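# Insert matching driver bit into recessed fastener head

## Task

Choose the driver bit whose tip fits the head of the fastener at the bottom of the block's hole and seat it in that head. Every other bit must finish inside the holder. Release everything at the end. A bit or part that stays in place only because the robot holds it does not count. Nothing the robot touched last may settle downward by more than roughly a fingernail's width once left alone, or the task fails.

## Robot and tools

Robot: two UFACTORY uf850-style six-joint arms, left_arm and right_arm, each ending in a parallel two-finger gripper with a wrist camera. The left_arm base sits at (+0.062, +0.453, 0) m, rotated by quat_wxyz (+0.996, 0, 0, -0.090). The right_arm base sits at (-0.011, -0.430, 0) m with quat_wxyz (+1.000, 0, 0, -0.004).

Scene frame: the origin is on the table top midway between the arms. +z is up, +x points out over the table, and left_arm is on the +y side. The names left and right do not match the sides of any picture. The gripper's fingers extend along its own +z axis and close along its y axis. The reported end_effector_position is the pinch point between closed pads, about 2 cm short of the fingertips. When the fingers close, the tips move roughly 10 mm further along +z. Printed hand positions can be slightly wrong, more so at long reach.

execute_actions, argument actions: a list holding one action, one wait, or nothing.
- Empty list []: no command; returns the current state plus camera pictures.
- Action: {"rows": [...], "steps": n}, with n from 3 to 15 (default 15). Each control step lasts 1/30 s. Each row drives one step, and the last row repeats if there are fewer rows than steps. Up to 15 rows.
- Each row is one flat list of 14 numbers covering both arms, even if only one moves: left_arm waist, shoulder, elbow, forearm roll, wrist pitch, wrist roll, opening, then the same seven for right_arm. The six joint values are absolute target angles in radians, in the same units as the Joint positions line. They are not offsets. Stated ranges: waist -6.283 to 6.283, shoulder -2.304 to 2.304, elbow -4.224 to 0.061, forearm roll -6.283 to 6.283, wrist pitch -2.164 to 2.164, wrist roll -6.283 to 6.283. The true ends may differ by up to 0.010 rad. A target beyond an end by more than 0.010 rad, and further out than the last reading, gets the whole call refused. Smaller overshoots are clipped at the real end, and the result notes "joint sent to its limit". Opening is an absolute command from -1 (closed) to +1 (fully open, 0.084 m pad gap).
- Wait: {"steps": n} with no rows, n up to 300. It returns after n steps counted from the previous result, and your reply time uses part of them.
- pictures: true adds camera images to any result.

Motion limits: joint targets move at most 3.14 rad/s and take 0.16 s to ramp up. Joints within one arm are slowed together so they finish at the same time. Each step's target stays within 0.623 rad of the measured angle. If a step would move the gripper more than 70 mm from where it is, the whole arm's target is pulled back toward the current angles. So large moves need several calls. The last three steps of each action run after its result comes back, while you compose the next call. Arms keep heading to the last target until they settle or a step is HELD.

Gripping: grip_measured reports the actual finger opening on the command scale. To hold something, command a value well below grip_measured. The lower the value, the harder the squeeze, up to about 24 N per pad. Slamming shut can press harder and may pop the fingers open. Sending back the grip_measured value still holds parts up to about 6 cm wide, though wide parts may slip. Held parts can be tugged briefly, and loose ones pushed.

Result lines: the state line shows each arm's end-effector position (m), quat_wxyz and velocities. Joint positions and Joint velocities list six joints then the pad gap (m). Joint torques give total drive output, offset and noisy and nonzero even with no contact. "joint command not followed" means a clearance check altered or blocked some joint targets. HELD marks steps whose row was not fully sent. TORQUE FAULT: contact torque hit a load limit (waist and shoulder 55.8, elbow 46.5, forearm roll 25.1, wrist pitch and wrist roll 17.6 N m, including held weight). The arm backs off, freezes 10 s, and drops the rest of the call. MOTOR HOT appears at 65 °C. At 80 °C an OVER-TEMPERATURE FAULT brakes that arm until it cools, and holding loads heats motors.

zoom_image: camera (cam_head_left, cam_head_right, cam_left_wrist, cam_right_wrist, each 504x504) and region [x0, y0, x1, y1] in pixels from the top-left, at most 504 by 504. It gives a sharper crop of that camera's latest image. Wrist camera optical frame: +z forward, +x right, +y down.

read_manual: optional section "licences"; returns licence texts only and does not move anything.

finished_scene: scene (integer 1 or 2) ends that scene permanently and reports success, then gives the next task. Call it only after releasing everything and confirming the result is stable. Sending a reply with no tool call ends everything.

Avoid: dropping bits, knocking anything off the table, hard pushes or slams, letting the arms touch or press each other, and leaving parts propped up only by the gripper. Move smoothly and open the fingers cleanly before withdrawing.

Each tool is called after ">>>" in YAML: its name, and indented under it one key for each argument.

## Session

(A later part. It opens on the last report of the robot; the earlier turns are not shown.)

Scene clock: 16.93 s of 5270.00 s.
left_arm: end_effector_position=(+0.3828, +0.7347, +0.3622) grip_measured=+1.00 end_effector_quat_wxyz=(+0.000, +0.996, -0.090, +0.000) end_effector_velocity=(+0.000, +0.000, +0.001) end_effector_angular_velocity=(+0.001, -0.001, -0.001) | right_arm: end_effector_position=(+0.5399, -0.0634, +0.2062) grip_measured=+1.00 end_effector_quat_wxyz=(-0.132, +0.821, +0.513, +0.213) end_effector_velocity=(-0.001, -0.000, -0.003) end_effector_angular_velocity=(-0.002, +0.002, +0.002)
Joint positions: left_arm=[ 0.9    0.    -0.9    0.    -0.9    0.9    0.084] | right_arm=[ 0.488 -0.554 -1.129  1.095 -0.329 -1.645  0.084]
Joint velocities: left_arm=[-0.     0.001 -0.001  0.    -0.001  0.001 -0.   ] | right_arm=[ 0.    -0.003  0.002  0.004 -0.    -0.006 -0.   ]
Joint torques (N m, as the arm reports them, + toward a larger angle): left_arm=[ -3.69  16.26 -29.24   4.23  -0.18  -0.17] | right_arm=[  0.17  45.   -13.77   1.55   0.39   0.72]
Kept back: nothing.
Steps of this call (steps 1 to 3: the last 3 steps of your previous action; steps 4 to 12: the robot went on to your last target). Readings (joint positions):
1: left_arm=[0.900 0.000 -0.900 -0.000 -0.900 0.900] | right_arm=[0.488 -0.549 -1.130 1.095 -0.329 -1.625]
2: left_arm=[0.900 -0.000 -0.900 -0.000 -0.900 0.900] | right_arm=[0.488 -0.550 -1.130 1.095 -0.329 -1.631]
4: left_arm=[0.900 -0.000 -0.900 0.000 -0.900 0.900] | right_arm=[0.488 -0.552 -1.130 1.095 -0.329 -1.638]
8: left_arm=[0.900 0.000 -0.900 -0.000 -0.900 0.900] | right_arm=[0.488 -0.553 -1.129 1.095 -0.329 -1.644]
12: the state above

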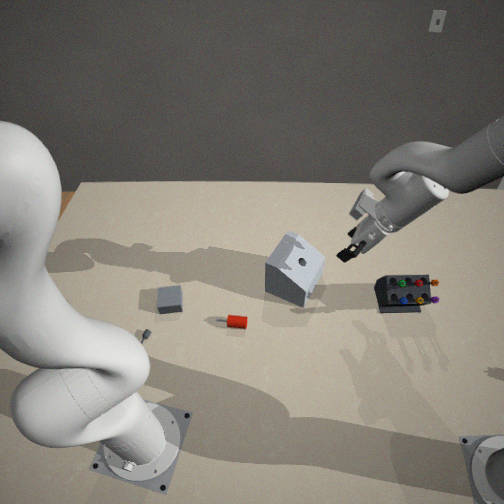

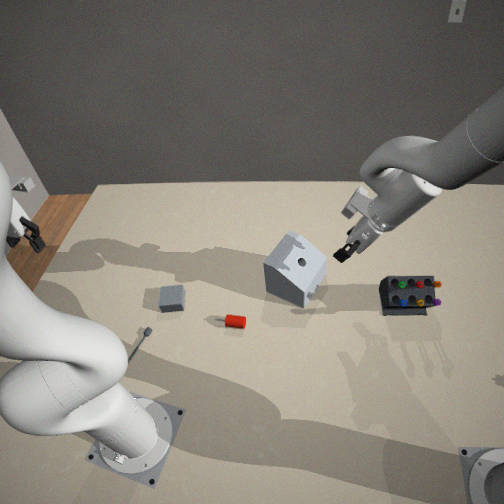

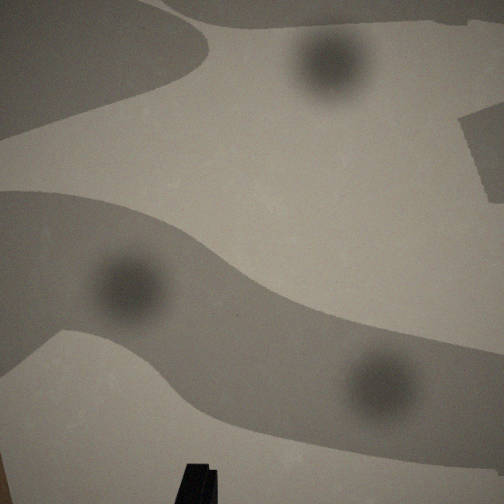

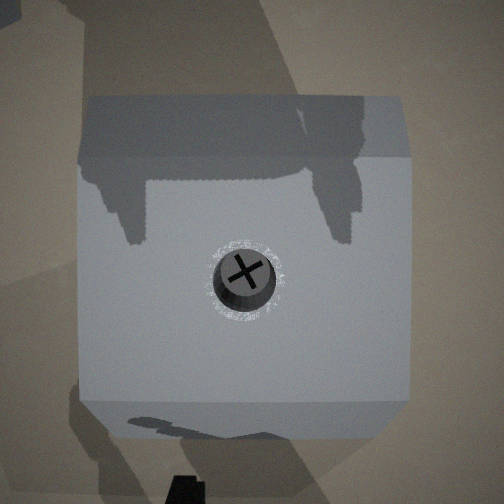

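>>> execute_actions:
  actions:
    - {"rows":[[0.9,0,-0.9,0,-0.9,0.9,1,0.50,-0.1,-0.8,1.12,-0.2,-1.2,1]],"steps":15}

>>> execute_actions:
  actions:
    - {"rows":[[0.9,0,-0.9,0,-0.9,0.9,1,0.55,0.05,-0.5,1.179,0.2,-0.674,1]],"steps":15}

>>> execute_actions:
  actions:
    - {"rows":[[0.9,0,-0.9,0,-0.9,0.9,1,0.5598,0.0094,-0.3352,1.179,0.2875,-0.674,1]],"steps":15}

>>> execute_actions:
  actions:
    - {"steps":12}
  pictures: true

Scene clock: 18.07 s of 5270.00 s.
left_arm: end_effector_position=(+0.3828, +0.7347, +0.3622) grip_measured=+1.00 end_effector_quat_wxyz=(+0.000, +0.996, -0.090, +0.000) end_effector_velocity=(-0.000, +0.001, +0.000) end_effector_angular_velocity=(+0.001, -0.001, +0.003) | right_arm: end_effector_position=(+0.4898, -0.1054, +0.2998) grip_measured=+1.00 end_effector_quat_wxyz=(-0.137, +0.886, +0.359, +0.259) end_effector_velocity=(-0.191, -0.154, +0.258) end_effector_angular_velocity=(+0.431, -0.020, -1.060)
Joint positions: left_arm=[ 0.9   -0.    -0.9    0.    -0.9    0.9    0.084] | right_arm=[ 0.497 -0.224 -0.89   1.113 -0.235 -1.322  0.084]
Joint velocities: left_arm=[ 0.002  0.    -0.    -0.     0.    -0.001 -0.   ] | right_arm=[0.028 1.088 0.782 0.06  0.304 1.053 0.   ]
Joint torques (N m, as the arm reports them, + toward a larger angle): left_arm=[ -2.93  15.43 -27.53   5.07  -0.09  -0.05] | right_arm=[ -1.13  27.17 -15.71   1.2    0.65   0.45]
Steps of this call (steps 1 to 22: the robot went on to your last target; steps 23 to 34: the first 12 steps of this action). Readings (joint positions):
23: left_arm=[0.900 0.000 -0.900 -0.000 -0.900 0.900] | right_arm=[0.488 -0.554 -1.129 1.095 -0.329 -1.646]
24: left_arm=[0.900 -0.000 -0.900 -0.000 -0.900 0.900] | right_arm=[0.488 -0.551 -1.127 1.095 -0.328 -1.643]
26: left_arm=[0.900 -0.000 -0.900 -0.000 -0.900 0.900] | right_arm=[0.489 -0.517 -1.099 1.097 -0.317 -1.606]
30: left_arm=[0.900 -0.000 -0.900 0.000 -0.900 0.900] | right_arm=[0.493 -0.369 -0.996 1.105 -0.277 -1.465]
34: the state above

Scene clock: 18.57 s of 5270.00 s.
left_arm: end_effector_position=(+0.3828, +0.7347, +0.3622) grip_measured=+1.00 end_effector_quat_wxyz=(+0.000, +0.996, -0.090, +0.000) end_effector_velocity=(+0.001, -0.000, +0.000) end_effector_angular_velocity=(+0.001, -0.001, -0.002) | right_arm: end_effector_position=(+0.4266, -0.2045, +0.2811) grip_measured=+1.00 end_effector_quat_wxyz=(-0.088, +0.949, +0.049, +0.299) end_effector_velocity=(-0.121, -0.220, -0.088) end_effector_angular_velocity=(+0.132, -0.086, -1.244)
Joint positions: left_arm=[ 0.9   -0.    -0.9   -0.    -0.9    0.9    0.084] | right_arm=[ 0.541  0.02  -0.555  1.168  0.127 -0.772  0.084]
Joint velocities: left_arm=[-0.002 -0.    -0.    -0.     0.001 -0.    -0.   ] | right_arm=[0.1   0.33  0.62  0.119 0.788 1.055 0.   ]
Joint torques (N m, as the arm reports them, + toward a larger angle): left_arm=[ -4.52  14.74 -28.64   4.4   -0.05  -0.19] | right_arm=[  0.89  15.76 -19.96   1.01   0.49  -0.51]
Steps of this call (steps 1 to 3: the last 3 steps of your previous action; steps 4 to 15: the first 12 steps of this action). Readings (joint positions):
4: left_arm=[0.900 0.000 -0.900 -0.000 -0.900 0.900] | right_arm=[0.499 -0.129 -0.822 1.118 -0.209 -1.230]
5: left_arm=[0.900 0.000 -0.900 0.000 -0.900 0.900] | right_arm=[0.500 -0.120 -0.814 1.119 -0.203 -1.218]
7: left_arm=[0.900 -0.000 -0.900 0.000 -0.900 0.900] | right_arm=[0.504 -0.101 -0.786 1.124 -0.170 -1.169]
11: left_arm=[0.900 0.000 -0.900 0.000 -0.900 0.900] | right_arm=[0.523 -0.039 -0.666 1.147 -0.017 -0.964]
15: the state above

Scene clock: 19.07 s of 5270.00 s.
left_arm: end_effector_position=(+0.3828, +0.7347, +0.3622) grip_measured=+1.00 end_effector_quat_wxyz=(+0.000, +0.996, -0.090, +0.000) end_effector_velocity=(-0.000, -0.000, +0.000) end_effector_angular_velocity=(-0.000, +0.000, +0.001) | right_arm: end_effector_position=(+0.3556, -0.2777, +0.1969) grip_measured=+1.00 end_effector_quat_wxyz=(-0.006, +0.965, +0.000, +0.262) end_effector_velocity=(-0.049, -0.048, -0.049) end_effector_angular_velocity=(-0.113, +0.058, -0.034)
Joint positions: left_arm=[ 0.9    0.    -0.9    0.    -0.9    0.9    0.084] | right_arm=[ 0.559  0.012 -0.348  1.179  0.28  -0.675  0.084]
Joint velocities: left_arm=[ 0.001  0.001  0.001  0.    -0.    -0.001  0.   ] | right_arm=[ 0.009 -0.02   0.124  0.003  0.085  0.015  0.   ]
Joint torques (N m, as the arm reports them, + toward a larger angle): left_arm=[ -6.71  17.3  -28.08   4.99   0.06  -0.13] | right_arm=[ -0.03  20.5  -14.27   0.77   0.9    0.67]
Steps of this call (steps 1 to 3: the last 3 steps of your previous action; steps 4 to 15: the first 12 steps of this action). Readings (joint positions):
4: left_arm=[0.900 -0.000 -0.900 0.000 -0.900 0.900] | right_arm=[0.548 0.043 -0.513 1.176 0.182 -0.698]
5: left_arm=[0.900 0.000 -0.900 -0.000 -0.900 0.900] | right_arm=[0.549 0.044 -0.507 1.177 0.189 -0.692]
7: left_arm=[0.900 -0.000 -0.900 0.000 -0.900 0.900] | right_arm=[0.551 0.037 -0.474 1.177 0.211 -0.687]
11: left_arm=[0.900 0.000 -0.900 -0.000 -0.900 0.900] | right_arm=[0.556 0.020 -0.390 1.178 0.256 -0.680]
15: the state above

Scene clock: 19.47 s of 5270.00 s.
left_arm: end_effector_position=(+0.3828, +0.7347, +0.3622) grip_measured=+1.00 end_effector_quat_wxyz=(+0.000, +0.996, -0.090, +0.000) end_effector_velocity=(+0.000, +0.000, +0.000) end_effector_angular_velocity=(+0.000, -0.001, +0.001) | right_arm: end_effector_position=(+0.3508, -0.2823, +0.1922) grip_measured=+1.00 end_effector_quat_wxyz=(-0.000, +0.966, +0.000, +0.259) end_effector_velocity=(-0.002, -0.001, -0.001) end_effector_angular_velocity=(-0.003, +0.001, +0.001)
Joint positions: left_arm=[ 0.9   -0.    -0.9    0.    -0.9    0.9    0.084] | right_arm=[ 0.56   0.01  -0.336  1.179  0.287 -0.674  0.084]
Joint velocities: left_arm=[ 0.    -0.    -0.001 -0.     0.    -0.001  0.   ] | right_arm=[-0.     0.001  0.004 -0.002  0.001  0.     0.   ]
Joint torques (N m, as the arm reports them, + toward a larger angle): left_arm=[ -1.83  18.12 -28.1    5.14  -0.18  -0.09] | right_arm=[ -0.92  20.46 -11.33   0.57   0.96   0.81]
Kept back: nothing.
Steps of this call (steps 1 to 3: the last 3 steps of your previous action; steps 4 to 12: the robot went on to your last target). Readings (joint positions):
1: left_arm=[0.900 -0.000 -0.900 -0.000 -0.900 0.900] | right_arm=[0.559 0.011 -0.344 1.179 0.282 -0.675]
2: left_arm=[0.900 0.000 -0.900 0.000 -0.900 0.900] | right_arm=[0.559 0.011 -0.342 1.179 0.284 -0.675]
4: left_arm=[0.900 -0.000 -0.900 0.000 -0.900 0.900] | right_arm=[0.560 0.010 -0.339 1.179 0.286 -0.674]
8: left_arm=[0.900 -0.000 -0.900 0.000 -0.900 0.900] | right_arm=[0.560 0.010 -0.337 1.179 0.287 -0.674]
12: the state above

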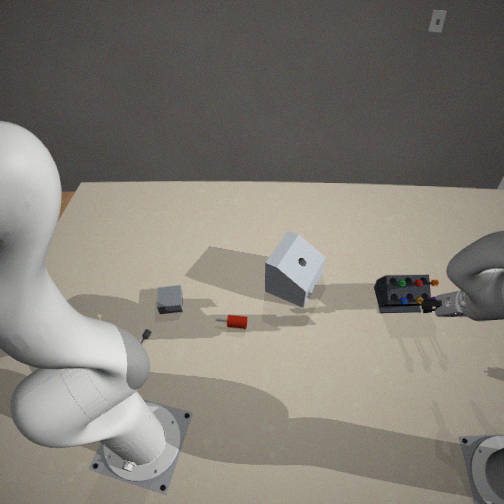

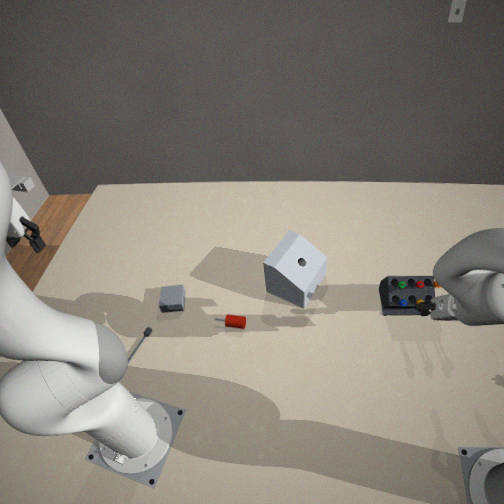

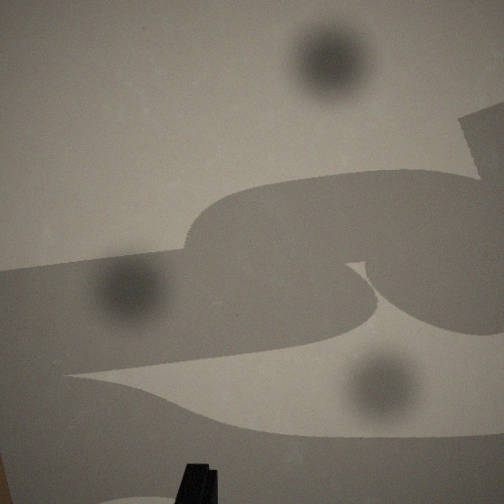

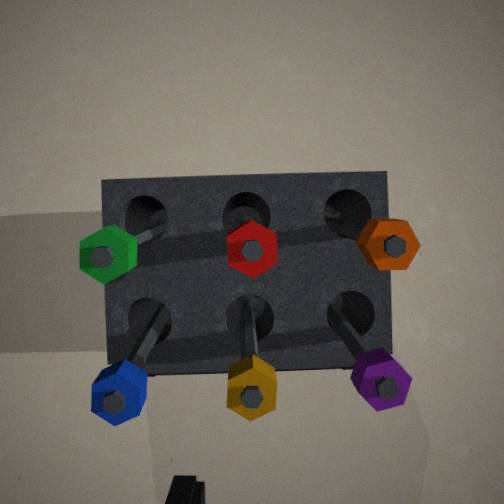

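>>> zoom_image:
  camera: "cam_right_wrist"
  region: [100, 170, 400, 370]

>>> zoom_image:
  camera: "cam_right_wrist"
  region: [210, 180, 290, 260]

Region (100, 170, 400, 370) of cam_right_wrist's 504x504 image, scaled by 1.680, with more detail than that image has.

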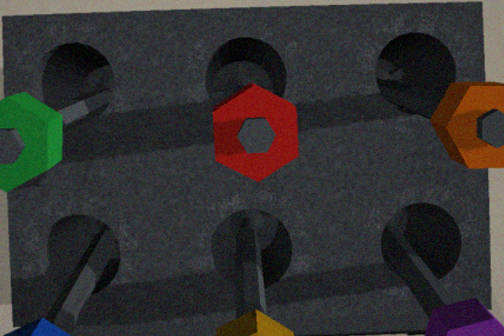

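Region (210, 180, 290, 260) of cam_right_wrist's 504x504 image, scaled by 6.300, with more detail than that image has.

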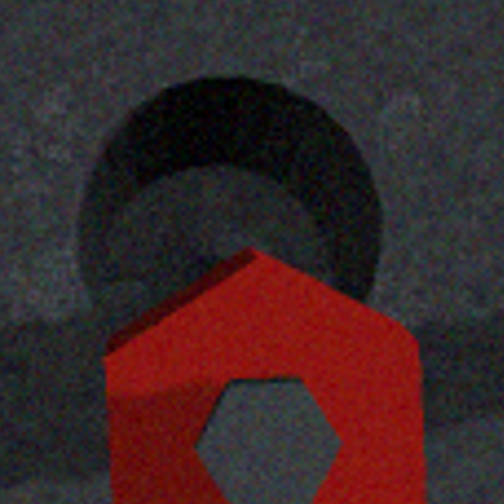

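>>> execute_actions:
  actions:
    - {"rows":[[-0.825,0,-0.9,0,-0.9,3.14,-1,0.5691,-0.0929,-0.4842,1.1494,0.3413,-0.6516,-0.25]],"steps":15}

>>> execute_actions:
  actions:
    - {"steps":10}
  pictures: true

Scene clock: 24.77 s of 5270.00 s.
left_arm: end_effector_position=(+0.4490, +0.6333, +0.3622) grip_measured=-0.89 end_effector_quat_wxyz=(-0.000, +0.931, -0.366, +0.000) end_effector_velocity=(+0.163, -0.349, +0.001) end_effector_angular_velocity=(+0.001, -0.002, -1.800) | right_arm: end_effector_position=(+0.4118, -0.2519, +0.2145) grip_measured=-0.27 end_effector_quat_wxyz=(-0.000, +0.954, +0.000, +0.299) end_effector_velocity=(+0.025, +0.012, +0.009) end_effector_angular_velocity=(-0.000, -0.035, -0.003)
Joint positions: left_arm=[ 0.616 -0.    -0.9   -0.    -0.9    1.184  0.005] | right_arm=[ 0.569 -0.088 -0.478  1.151  0.339 -0.653  0.032]
Joint velocities: left_arm=[-0.903  0.001 -0.001  0.     0.     0.897 -0.216] | right_arm=[ 0.004 -0.042 -0.059 -0.011  0.024  0.011  0.   ]
Joint torques (N m, as the arm reports them, + toward a larger angle): left_arm=[ -4.36  17.16 -27.49   4.67   0.11  -0.35] | right_arm=[ -1.09  27.22 -10.84   1.24   1.13   0.56]
Steps of this call (steps 1 to 30: the robot went on to your last target; steps 31 to 90: nothing new was sent; then 1.90 s passed at rest; steps 91 to 102: the first 12 steps of this action). Readings (joint positions):
91: left_arm=[0.900 0.000 -0.900 0.000 -0.900 0.900] | right_arm=[0.560 0.009 -0.335 1.179 0.288 -0.674]
92: left_arm=[0.897 0.000 -0.900 0.000 -0.900 0.904] | right_arm=[0.560 0.008 -0.338 1.178 0.289 -0.673]
94: left_arm=[0.862 0.000 -0.900 0.000 -0.900 0.940] | right_arm=[0.562 -0.016 -0.372 1.171 0.301 -0.668]
98: left_arm=[0.736 -0.000 -0.900 -0.000 -0.900 1.064] | right_arm=[0.568 -0.075 -0.459 1.155 0.332 -0.656]
102: the state above

Scene clock: 25.10 s of 5270.00 s.
left_arm: end_effector_position=(+0.4850, +0.5104, +0.3622) grip_measured=-1.00 end_effector_quat_wxyz=(-0.000, +0.780, -0.625, +0.000) end_effector_velocity=(+0.051, -0.381, -0.000) end_effector_angular_velocity=(-0.000, +0.001, -1.797) | right_arm: end_effector_position=(+0.4144, -0.2506, +0.2155) grip_measured=-0.27 end_effector_quat_wxyz=(-0.000, +0.954, +0.000, +0.301) end_effector_velocity=(+0.001, +0.001, +0.000) end_effector_angular_velocity=(+0.001, -0.001, -0.000)
Joint positions: left_arm=[ 0.315 -0.    -0.9   -0.    -0.9    1.485  0.   ] | right_arm=[ 0.569 -0.093 -0.484  1.149  0.341 -0.652  0.032]
Joint velocities: left_arm=[-0.899  0.     0.001  0.     0.     0.898  0.   ] | right_arm=[ 0.    -0.002 -0.003 -0.     0.001  0.     0.   ]
Joint torques (N m, as the arm reports them, + toward a larger angle): left_arm=[ -8.48  16.4  -26.21   4.61  -0.2   -0.28] | right_arm=[ -0.36  25.44 -12.17   1.03   1.01   0.75]
Kept back: nothing.
Steps of this call (steps 1 to 3: the last 3 steps of your previous action; steps 4 to 10: the robot went on to your last target). Readings (joint positions):
1: left_arm=[0.586 -0.000 -0.900 -0.000 -0.900 1.214] | right_arm=[0.569 -0.090 -0.479 1.150 0.340 -0.652]
2: left_arm=[0.555 -0.000 -0.900 -0.000 -0.900 1.245] | right_arm=[0.569 -0.090 -0.481 1.150 0.340 -0.652]
4: left_arm=[0.495 -0.000 -0.900 -0.000 -0.900 1.305] | right_arm=[0.569 -0.092 -0.482 1.150 0.341 -0.652]
8: left_arm=[0.375 -0.000 -0.900 -0.000 -0.900 1.425] | right_arm=[0.569 -0.092 -0.484 1.150 0.341 -0.652]
10: the state above

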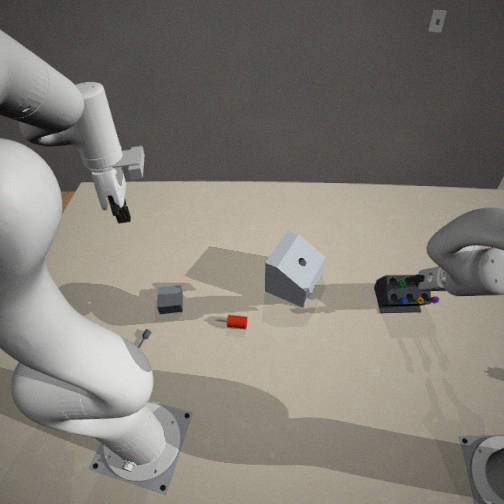

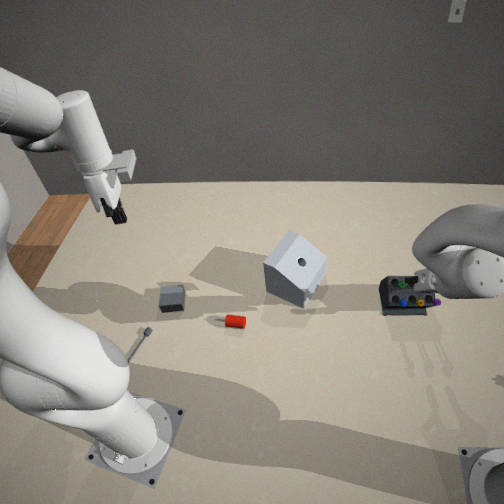

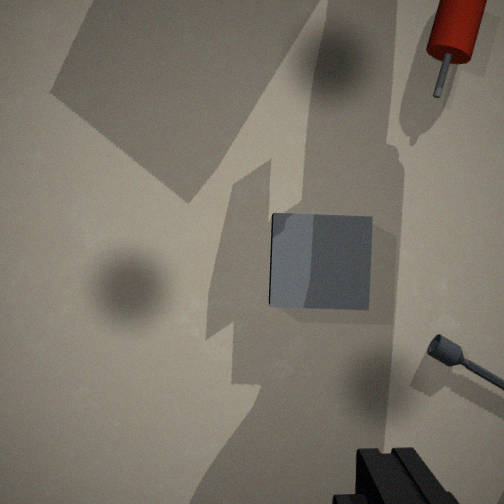

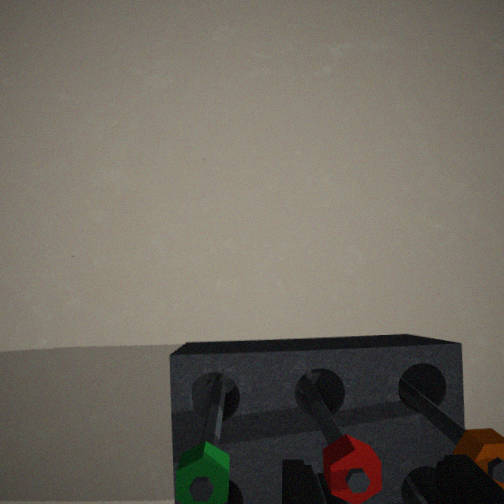

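>>> execute_actions:
  actions:
    - {"rows":[[-0.825,0,-0.9,0,-0.9,3.14,-1,0.5269,-0.2547,-0.5395,0.8534,0.3872,-0.3777,-0.25]],"steps":15}

>>> execute_actions:
  actions:
    - {"rows":[[-0.825,-0.1,-0.6,0,0.2,3.14,-1,0.5269,-0.2547,-0.5395,0.8534,0.3872,-0.3777,-0.25]],"steps":15}

>>> execute_actions:
  actions:
    - {"rows":[[-0.825,-0.3,-0.55,0,1.2,3.14,-1,0.5269,-0.2547,-0.5395,0.8534,0.3872,-0.3777,-0.25]],"steps":15}

>>> execute_actions:
  actions:
    - {"steps":25}

Scene clock: 25.67 s of 5270.00 s.
left_arm: end_effector_position=(+0.4588, +0.2959, +0.3622) grip_measured=-1.00 end_effector_quat_wxyz=(+0.000, -0.374, +0.927, -0.000) end_effector_velocity=(-0.141, -0.357, -0.000) end_effector_angular_velocity=(+0.001, +0.001, -1.797) | right_arm: end_effector_position=(+0.4413, -0.2508, +0.1771) grip_measured=-0.27 end_effector_quat_wxyz=(+0.001, +0.954, +0.001, +0.301) end_effector_velocity=(+0.023, +0.005, -0.021) end_effector_angular_velocity=(+0.026, -0.016, -0.004)
Joint positions: left_arm=[-0.197 -0.    -0.9   -0.    -0.9    1.997  0.   ] | right_arm=[ 0.53  -0.245 -0.536  0.873  0.384 -0.396  0.032]
Joint velocities: left_arm=[-0.9   -0.001 -0.     0.    -0.     0.897  0.   ] | right_arm=[-0.026 -0.096 -0.044 -0.201  0.035  0.198  0.   ]
Joint torques (N m, as the arm reports them, + toward a larger angle): left_arm=[ -5.4   14.55 -26.35   3.44  -0.04  -0.18] | right_arm=[ -1.22  36.44 -11.6    1.59   1.13   0.61]
Steps of this call (steps 1 to 5: the robot went on to your last target; steps 6 to 17: the first 12 steps of this action). Readings (joint positions):
6: left_arm=[0.134 -0.000 -0.900 -0.000 -0.900 1.666] | right_arm=[0.569 -0.093 -0.484 1.149 0.341 -0.652]
7: left_arm=[0.104 -0.000 -0.900 -0.000 -0.900 1.696] | right_arm=[0.569 -0.094 -0.485 1.146 0.342 -0.648]
9: left_arm=[0.044 -0.000 -0.900 -0.000 -0.900 1.756] | right_arm=[0.564 -0.113 -0.492 1.110 0.348 -0.613]
13: left_arm=[-0.077 -0.000 -0.900 -0.000 -0.900 1.877] | right_arm=[0.539 -0.210 -0.524 0.937 0.374 -0.457]
17: the state above

Scene clock: 26.17 s of 5270.00 s.
left_arm: end_effector_position=(+0.3916, +0.1503, +0.2908) grip_measured=-1.00 end_effector_quat_wxyz=(+0.056, +0.042, +0.996, -0.048) end_effector_velocity=(-0.113, -0.292, -0.192) end_effector_angular_velocity=(-0.369, -0.687, -1.944) | right_arm: end_effector_position=(+0.4432, -0.2504, +0.1746) grip_measured=-0.27 end_effector_quat_wxyz=(-0.000, +0.954, +0.000, +0.301) end_effector_velocity=(+0.000, +0.000, -0.000) end_effector_angular_velocity=(-0.000, +0.000, +0.000)
Joint positions: left_arm=[-0.563 -0.046 -0.767 -0.    -0.573  2.484  0.   ] | right_arm=[ 0.527 -0.255 -0.539  0.854  0.387 -0.378  0.032]
Joint velocities: left_arm=[-0.652 -0.136  0.415  0.     1.306  1.307  0.   ] | right_arm=[-0.001 -0.002 -0.001 -0.002  0.     0.001 -0.   ]
Joint torques (N m, as the arm reports them, + toward a larger angle): left_arm=[ -2.8   18.53 -26.41   5.68   0.01   0.05] | right_arm=[ -0.24  31.02 -11.12   0.89   1.08   0.72]
Steps of this call (steps 1 to 3: the last 3 steps of your previous action; steps 4 to 15: the first 12 steps of this action). Readings (joint positions):
4: left_arm=[-0.317 -0.000 -0.900 -0.000 -0.900 2.119] | right_arm=[0.528 -0.252 -0.539 0.859 0.386 -0.382]
5: left_arm=[-0.344 -0.001 -0.899 -0.000 -0.897 2.150] | right_arm=[0.528 -0.252 -0.539 0.857 0.387 -0.381]
7: left_arm=[-0.387 -0.007 -0.884 0.000 -0.861 2.201] | right_arm=[0.527 -0.253 -0.539 0.856 0.387 -0.379]
11: left_arm=[-0.475 -0.027 -0.823 -0.000 -0.730 2.327] | right_arm=[0.527 -0.254 -0.539 0.854 0.387 -0.378]
15: the state above

Scene clock: 26.67 s of 5270.00 s.
left_arm: end_effector_position=(+0.3611, +0.0166, +0.1970) grip_measured=-1.00 end_effector_quat_wxyz=(+0.284, +0.401, +0.855, -0.167) end_effector_velocity=(+0.037, -0.328, +0.058) end_effector_angular_velocity=(-1.376, -1.503, -0.874) | right_arm: end_effector_position=(+0.4432, -0.2504, +0.1745) grip_measured=-0.27 end_effector_quat_wxyz=(-0.000, +0.954, +0.000, +0.301) end_effector_velocity=(-0.001, -0.000, -0.000) end_effector_angular_velocity=(+0.000, +0.001, +0.000)
Joint positions: left_arm=[-0.79  -0.249 -0.582 -0.     0.337  3.049  0.   ] | right_arm=[ 0.527 -0.255 -0.539  0.853  0.387 -0.378  0.032]
Joint velocities: left_arm=[-0.293 -0.436  0.281 -0.     2.701  0.743  0.   ] | right_arm=[ 0.     0.     0.001  0.    -0.001  0.     0.   ]
Joint torques (N m, as the arm reports them, + toward a larger angle): left_arm=[  1.38  26.8  -28.01   3.64   1.4   -0.55] | right_arm=[ -0.28  30.08 -11.26   1.04   1.1    0.76]
Steps of this call (steps 1 to 3: the last 3 steps of your previous action; steps 4 to 15: the first 12 steps of this action). Readings (joint positions):
4: left_arm=[-0.647 -0.063 -0.713 -0.000 -0.375 2.679] | right_arm=[0.527 -0.255 -0.539 0.853 0.387 -0.378]
5: left_arm=[-0.666 -0.068 -0.700 -0.000 -0.321 2.729] | right_arm=[0.527 -0.255 -0.539 0.853 0.387 -0.378]
7: left_arm=[-0.693 -0.097 -0.677 0.000 -0.225 2.802] | right_arm=[0.527 -0.255 -0.539 0.853 0.387 -0.378]
11: left_arm=[-0.741 -0.177 -0.628 0.000 0.002 2.925] | right_arm=[0.527 -0.255 -0.539 0.853 0.387 -0.378]
15: the state above

Scene clock: 27.50 s of 5270.00 s.
left_arm: end_effector_position=(+0.3882, -0.0607, +0.3313) grip_measured=-1.00 end_effector_quat_wxyz=(+0.581, +0.360, +0.657, -0.320) end_effector_velocity=(+0.000, +0.000, +0.001) end_effector_angular_velocity=(-0.006, -0.004, +0.001) | right_arm: end_effector_position=(+0.4432, -0.2504, +0.1745) grip_measured=-0.27 end_effector_quat_wxyz=(-0.000, +0.954, +0.000, +0.301) end_effector_velocity=(+0.000, -0.000, +0.000) end_effector_angular_velocity=(+0.001, -0.001, -0.002)
Joint positions: left_arm=[-0.825 -0.3   -0.55  -0.     1.199  3.14   0.   ] | right_arm=[ 0.527 -0.255 -0.54   0.853  0.387 -0.378  0.032]
Joint velocities: left_arm=[ 0.001 -0.001  0.    -0.     0.009 -0.     0.   ] | right_arm=[-0.     0.001 -0.     0.001  0.    -0.    -0.   ]
Joint torques (N m, as the arm reports them, + toward a larger angle): left_arm=[ -2.08  20.04 -21.29   3.49   1.67  -0.35] | right_arm=[ -1.85  30.43 -10.98   0.89   1.12   0.73]
Kept back: nothing.
Steps of this call (steps 1 to 3: the last 3 steps of your previous action; steps 4 to 25: the robot went on to your last target). Readings (joint positions):
1: left_arm=[-0.799 -0.262 -0.574 -0.000 0.428 3.072] | right_arm=[0.527 -0.255 -0.539 0.853 0.387 -0.378]
2: left_arm=[-0.805 -0.272 -0.568 -0.000 0.516 3.089] | right_arm=[0.527 -0.255 -0.539 0.853 0.387 -0.378]
4: left_arm=[-0.813 -0.283 -0.561 0.000 0.676 3.109] | right_arm=[0.527 -0.255 -0.540 0.853 0.387 -0.378]
8: left_arm=[-0.818 -0.290 -0.556 -0.000 0.942 3.124] | right_arm=[0.527 -0.255 -0.540 0.853 0.387 -0.378]
25: the state above

>>> execute_actions:
  actions:
    - {"rows":[[-0.825,-0.8588,-0.6326,0,1.797,3.14,-1,0.5269,-0.2547,-0.5395,0.8534,0.3872,-0.3777,-0.4],[-0.825,-0.8588,-0.6326,0,1.797,3.14,-1,0.5269,-0.2547,-0.5395,0.8534,0.3872,-0.3777,-0.48],[-0.825,-0.8588,-0.6326,0,1.797,3.14,-1,0.5269,-0.2547,-0.5395,0.8534,0.3872,-0.3777,-0.55],[-0.825,-0.8588,-0.6326,0,1.797,3.14,-1,0.5269,-0.2547,-0.5395,0.8534,0.3872,-0.3777,-0.6],[-0.825,-0.8588,-0.6326,0,1.797,3.14,-1,0.5269,-0.2547,-0.5395,0.8534,0.3872,-0.3777,-0.65],[-0.825,-0.8588,-0.6326,0,1.797,3.14,-1,0.5269,-0.2547,-0.5395,0.8534,0.3872,-0.3777,-0.7],[-0.825,-0.8588,-0.6326,0,1.797,3.14,-1,0.5269,-0.2547,-0.5395,0.8534,0.3872,-0.3777,-0.8],[-0.825,-0.8588,-0.6326,0,1.797,3.14,-1,0.5269,-0.2547,-0.5395,0.8534,0.3872,-0.3777,-1]],"steps":15}

>>> execute_actions:
  actions:
    - {"rows":[[-0.825,-0.8588,-0.6326,0,1.797,3.14,-1,0.5566,-0.1263,-0.4997,1.0869,0.3449,-0.5976,-1]],"steps":15}

>>> execute_actions:
  actions:
    - {"steps":8}
  pictures: true

Scene clock: 28.33 s of 5270.00 s.
left_arm: end_effector_position=(+0.3884, -0.0610, +0.2281) grip_measured=-1.00 end_effector_quat_wxyz=(+0.606, +0.347, +0.633, -0.334) end_effector_velocity=(-0.038, +0.060, -0.352) end_effector_angular_velocity=(-0.208, -0.133, +0.001) | right_arm: end_effector_position=(+0.4432, -0.2504, +0.1745) grip_measured=-0.65 end_effector_quat_wxyz=(-0.000, +0.954, +0.000, +0.301) end_effector_velocity=(-0.000, -0.000, -0.001) end_effector_angular_velocity=(-0.001, +0.001, -0.001)
Joint positions: left_arm=[-0.825 -0.659 -0.603  0.     1.583  3.14   0.   ] | right_arm=[ 0.527 -0.255 -0.54   0.853  0.387 -0.378  0.016]
Joint velocities: left_arm=[ 0.001 -1.191 -0.174 -0.     1.264  0.001  0.   ] | right_arm=[-0.    -0.002 -0.001  0.001  0.    -0.    -0.   ]
Joint torques (N m, as the arm reports them, + toward a larger angle): left_arm=[ -4.2   24.72 -11.77   2.98   1.08  -0.13] | right_arm=[ -1.33  30.74 -11.11   1.37   1.24   0.73]
Steps of this call (steps 1 to 13: the robot went on to your last target; steps 14 to 25: the first 12 steps of this action). Readings (joint positions):
14: left_arm=[-0.825 -0.300 -0.550 -0.000 1.200 3.140] | right_arm=[0.527 -0.255 -0.539 0.853 0.387 -0.378]
15: left_arm=[-0.825 -0.302 -0.551 -0.000 1.204 3.140] | right_arm=[0.527 -0.255 -0.540 0.853 0.387 -0.378]
17: left_arm=[-0.825 -0.335 -0.557 0.000 1.242 3.140] | right_arm=[0.527 -0.255 -0.539 0.853 0.387 -0.378]
21: left_arm=[-0.825 -0.499 -0.579 0.000 1.412 3.140] | right_arm=[0.527 -0.255 -0.540 0.853 0.387 -0.378]
25: the state above

Scene clock: 28.83 s of 5270.00 s.
left_arm: end_effector_position=(+0.3786, -0.0456, +0.1710) grip_measured=-1.00 end_effector_quat_wxyz=(+0.620, +0.340, +0.620, -0.341) end_effector_velocity=(-0.001, +0.003, -0.007) end_effector_angular_velocity=(+0.001, +0.000, +0.000) | right_arm: end_effector_position=(+0.4240, -0.2506, +0.2071) grip_measured=-0.65 end_effector_quat_wxyz=(+0.000, +0.954, +0.000, +0.301) end_effector_velocity=(-0.015, -0.001, +0.013) end_effector_angular_velocity=(-0.004, +0.012, +0.010)
Joint positions: left_arm=[-0.825 -0.857 -0.633 -0.     1.796  3.14   0.   ] | right_arm=[ 0.555 -0.133 -0.502  1.074  0.348 -0.585  0.016]
Joint velocities: left_arm=[ 0.001 -0.018 -0.001  0.     0.017  0.     0.   ] | right_arm=[ 0.016  0.065  0.025  0.132 -0.025 -0.133 -0.   ]
Joint torques (N m, as the arm reports them, + toward a larger angle): left_arm=[-2.55 25.82 -7.96  3.38  1.37  0.07] | right_arm=[  0.76  24.44 -12.01   0.16   1.23   0.98]
Steps of this call (steps 1 to 3: the last 3 steps of your previous action; steps 4 to 15: the first 12 steps of this action). Readings (joint positions):
4: left_arm=[-0.825 -0.800 -0.623 -0.000 1.730 3.140] | right_arm=[0.527 -0.255 -0.539 0.853 0.387 -0.378]
5: left_arm=[-0.825 -0.818 -0.625 -0.000 1.750 3.140] | right_arm=[0.527 -0.253 -0.539 0.856 0.387 -0.381]
7: left_arm=[-0.825 -0.839 -0.629 -0.000 1.774 3.140] | right_arm=[0.532 -0.234 -0.532 0.893 0.380 -0.417]
11: left_arm=[-0.825 -0.852 -0.632 -0.000 1.791 3.140] | right_arm=[0.550 -0.155 -0.510 1.032 0.355 -0.545]
15: the state above

Scene clock: 29.10 s of 5270.00 s.
left_arm: end_effector_position=(+0.3784, -0.0453, +0.1702) grip_measured=-1.00 end_effector_quat_wxyz=(+0.620, +0.340, +0.620, -0.341) end_effector_velocity=(-0.000, +0.000, -0.002) end_effector_angular_velocity=(+0.003, +0.003, -0.000) | right_arm: end_effector_position=(+0.4227, -0.2505, +0.2085) grip_measured=-0.65 end_effector_quat_wxyz=(+0.000, +0.954, +0.001, +0.301) end_effector_velocity=(-0.001, +0.001, +0.001) end_effector_angular_velocity=(+0.002, +0.001, -0.001)
Joint positions: left_arm=[-0.825 -0.859 -0.633 -0.     1.797  3.14   0.   ] | right_arm=[ 0.556 -0.127 -0.5    1.086  0.345 -0.597  0.016]
Joint velocities: left_arm=[-0.    -0.002  0.001 -0.    -0.002 -0.001  0.   ] | right_arm=[ 0.002  0.006  0.001  0.011 -0.003 -0.008  0.   ]
Joint torques (N m, as the arm reports them, + toward a larger angle): left_arm=[-3.45 29.33 -6.85  3.68  1.72 -0.3 ] | right_arm=[ -0.4   26.31 -11.96   0.96   0.97   0.55]
Kept back: nothing.
Steps of this call (steps 1 to 3: the last 3 steps of your previous action; steps 4 to 8: the robot went on to your last target). Readings (joint positions):
1: left_arm=[-0.825 -0.857 -0.633 -0.000 1.796 3.140] | right_arm=[0.555 -0.131 -0.501 1.078 0.347 -0.589]
2: left_arm=[-0.825 -0.857 -0.633 -0.000 1.796 3.140] | right_arm=[0.556 -0.130 -0.501 1.080 0.346 -0.591]
4: left_arm=[-0.825 -0.858 -0.633 -0.000 1.797 3.140] | right_arm=[0.556 -0.128 -0.500 1.083 0.346 -0.594]
8: the state above

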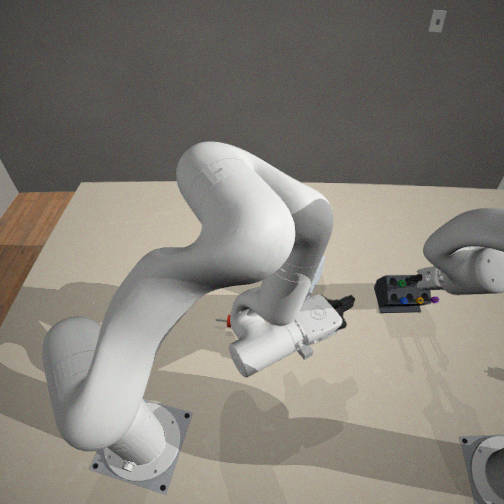

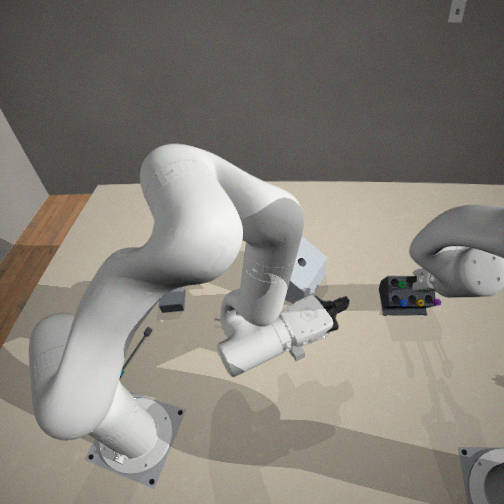

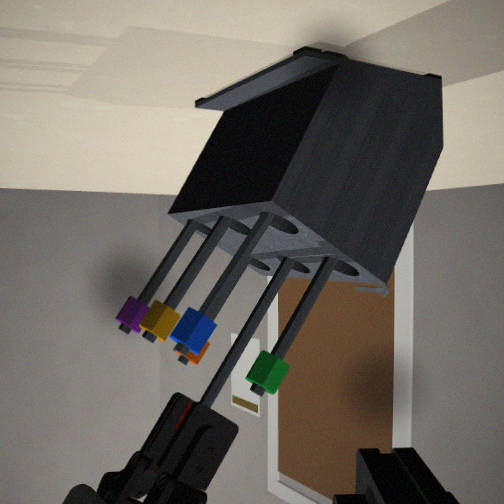

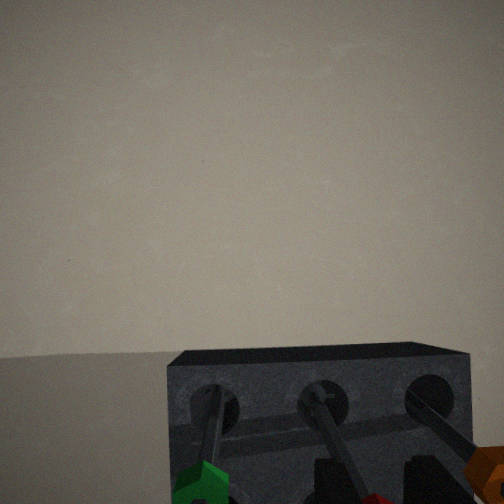

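>>> zoom_image:
  camera: "cam_right_wrist"
  region: [270, 360, 370, 460]

>>> execute_actions:
  actions:
    - {"rows":[[-0.825,-0.8588,-0.6326,0,1.797,3.14,-1,0.5939,0.0184,-0.4682,1.446,0.3256,-0.9416,-1]],"steps":15}

>>> execute_actions:
  actions:
    - {"steps":8}
  pictures: true

Region (270, 360, 370, 460) of cam_right_wrist's 504x504 image, scaled by 5.040, with more detail than that image has.

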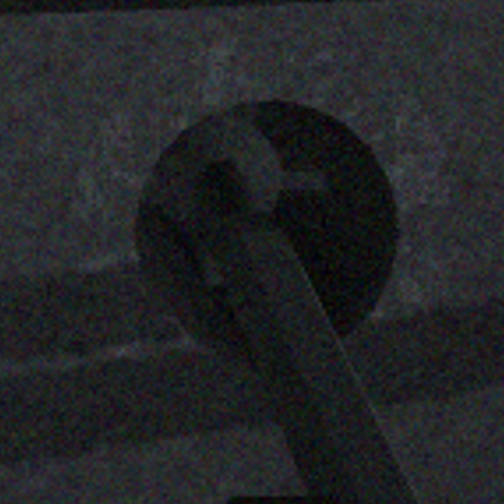

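Scene clock: 29.63 s of 5270.00 s.
left_arm: end_effector_position=(+0.3784, -0.0452, +0.1700) grip_measured=-1.00 end_effector_quat_wxyz=(+0.619, +0.340, +0.620, -0.341) end_effector_velocity=(+0.000, +0.001, -0.000) end_effector_angular_velocity=(+0.001, +0.000, +0.001) | right_arm: end_effector_position=(+0.4017, -0.2506, +0.2450) grip_measured=-0.65 end_effector_quat_wxyz=(+0.000, +0.953, -0.000, +0.302) end_effector_velocity=(-0.025, -0.001, +0.021) end_effector_angular_velocity=(-0.005, +0.022, +0.015)
Joint positions: left_arm=[-0.825 -0.859 -0.633  0.     1.797  3.14   0.   ] | right_arm=[ 0.591  0.008 -0.471  1.418  0.327 -0.914  0.016]
Joint velocities: left_arm=[ 0.001 -0.     0.001  0.    -0.     0.     0.   ] | right_arm=[ 0.028  0.106  0.031  0.293 -0.016 -0.293 -0.   ]
Joint torques (N m, as the arm reports them, + toward a larger angle): left_arm=[-4.64 30.99 -7.68  3.54  1.3  -0.33] | right_arm=[ -0.16  18.95 -12.89  -1.02   1.06   0.67]
Steps of this call (steps 1 to 4: the robot went on to your last target; steps 5 to 16: the first 12 steps of this action). Readings (joint positions):
5: left_arm=[-0.825 -0.859 -0.633 -0.000 1.797 3.140] | right_arm=[0.557 -0.126 -0.500 1.087 0.345 -0.598]
6: left_arm=[-0.825 -0.859 -0.633 0.000 1.797 3.140] | right_arm=[0.557 -0.125 -0.499 1.090 0.345 -0.601]
8: left_arm=[-0.825 -0.859 -0.633 0.000 1.797 3.140] | right_arm=[0.561 -0.111 -0.496 1.127 0.343 -0.637]
12: left_arm=[-0.825 -0.859 -0.633 -0.000 1.797 3.140] | right_arm=[0.582 -0.030 -0.479 1.325 0.332 -0.825]
16: the state above

Scene clock: 29.90 s of 5270.00 s.
left_arm: end_effector_position=(+0.3784, -0.0452, +0.1700) grip_measured=-1.00 end_effector_quat_wxyz=(+0.619, +0.340, +0.620, -0.341) end_effector_velocity=(+0.001, +0.000, +0.001) end_effector_angular_velocity=(-0.001, -0.001, +0.001) | right_arm: end_effector_position=(+0.3996, -0.2506, +0.2470) grip_measured=-0.65 end_effector_quat_wxyz=(+0.000, +0.954, +0.001, +0.301) end_effector_velocity=(-0.001, +0.001, +0.003) end_effector_angular_velocity=(+0.002, -0.002, +0.001)
Joint positions: left_arm=[-0.825 -0.859 -0.633  0.     1.797  3.14   0.   ] | right_arm=[ 0.594  0.017 -0.468  1.444  0.326 -0.94   0.016]
Joint velocities: left_arm=[ 0.001  0.001 -0.     0.     0.     0.     0.   ] | right_arm=[ 0.002  0.01   0.001  0.018 -0.001 -0.018  0.   ]
Joint torques (N m, as the arm reports them, + toward a larger angle): left_arm=[-4.28 27.87 -8.    3.34  1.51 -0.04] | right_arm=[ -1.07  22.87 -13.48   0.83   0.82   0.81]
Kept back: nothing.
Steps of this call (steps 1 to 3: the last 3 steps of your previous action; steps 4 to 8: the robot went on to your last target). Readings (joint positions):
1: left_arm=[-0.825 -0.859 -0.633 -0.000 1.797 3.140] | right_arm=[0.592 0.011 -0.470 1.426 0.327 -0.922]
2: left_arm=[-0.825 -0.859 -0.633 0.000 1.797 3.140] | right_arm=[0.592 0.013 -0.469 1.432 0.327 -0.928]
4: left_arm=[-0.825 -0.859 -0.633 -0.000 1.797 3.140] | right_arm=[0.593 0.015 -0.469 1.438 0.326 -0.935]
8: the state above

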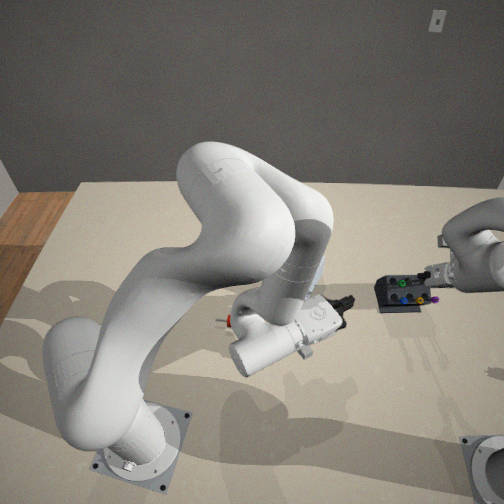

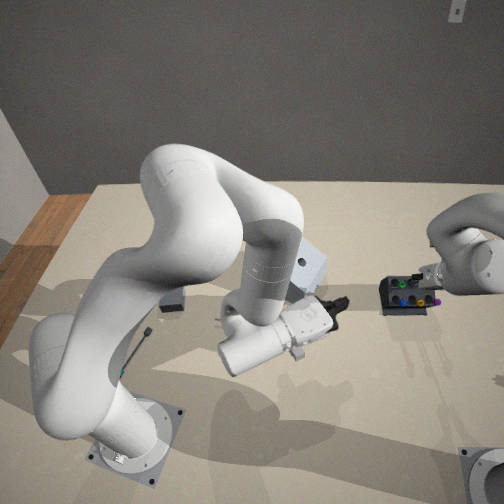

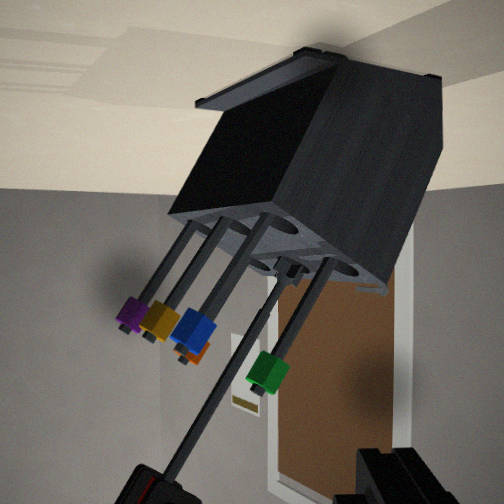

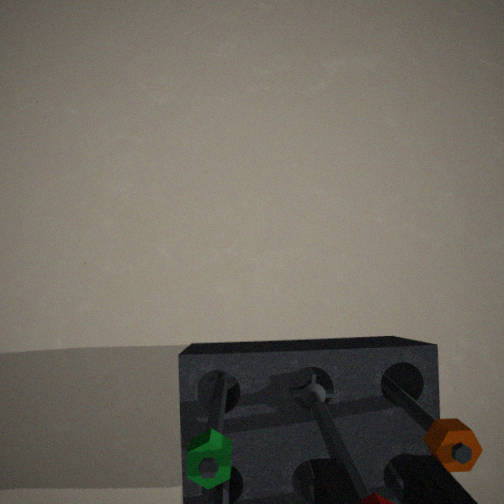

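>>> zoom_image:
  camera: "cam_right_wrist"
  region: [275, 350, 355, 430]

>>> zoom_image:
  camera: "cam_left_wrist"
  region: [250, 230, 330, 310]

Region (275, 350, 355, 430) of cam_right_wrist's 504x504 image, scaled by 6.300, with more detail than that image has.

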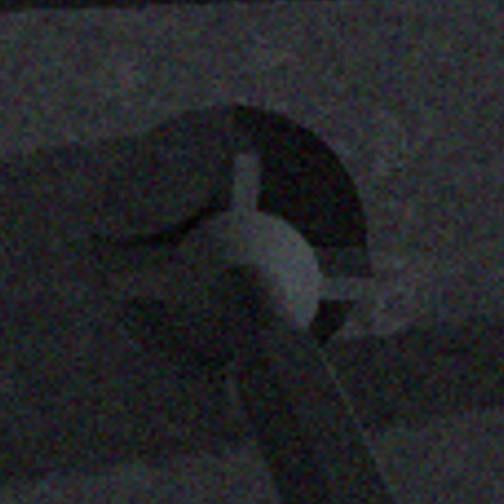

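Region (250, 230, 330, 310) of cam_left_wrist's 504x504 image, scaled by 6.300, with more detail than that image has.

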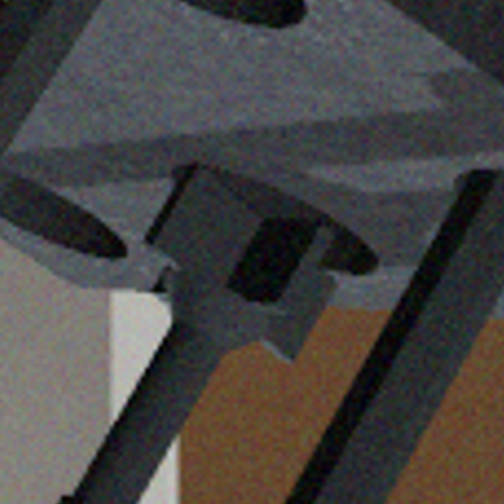

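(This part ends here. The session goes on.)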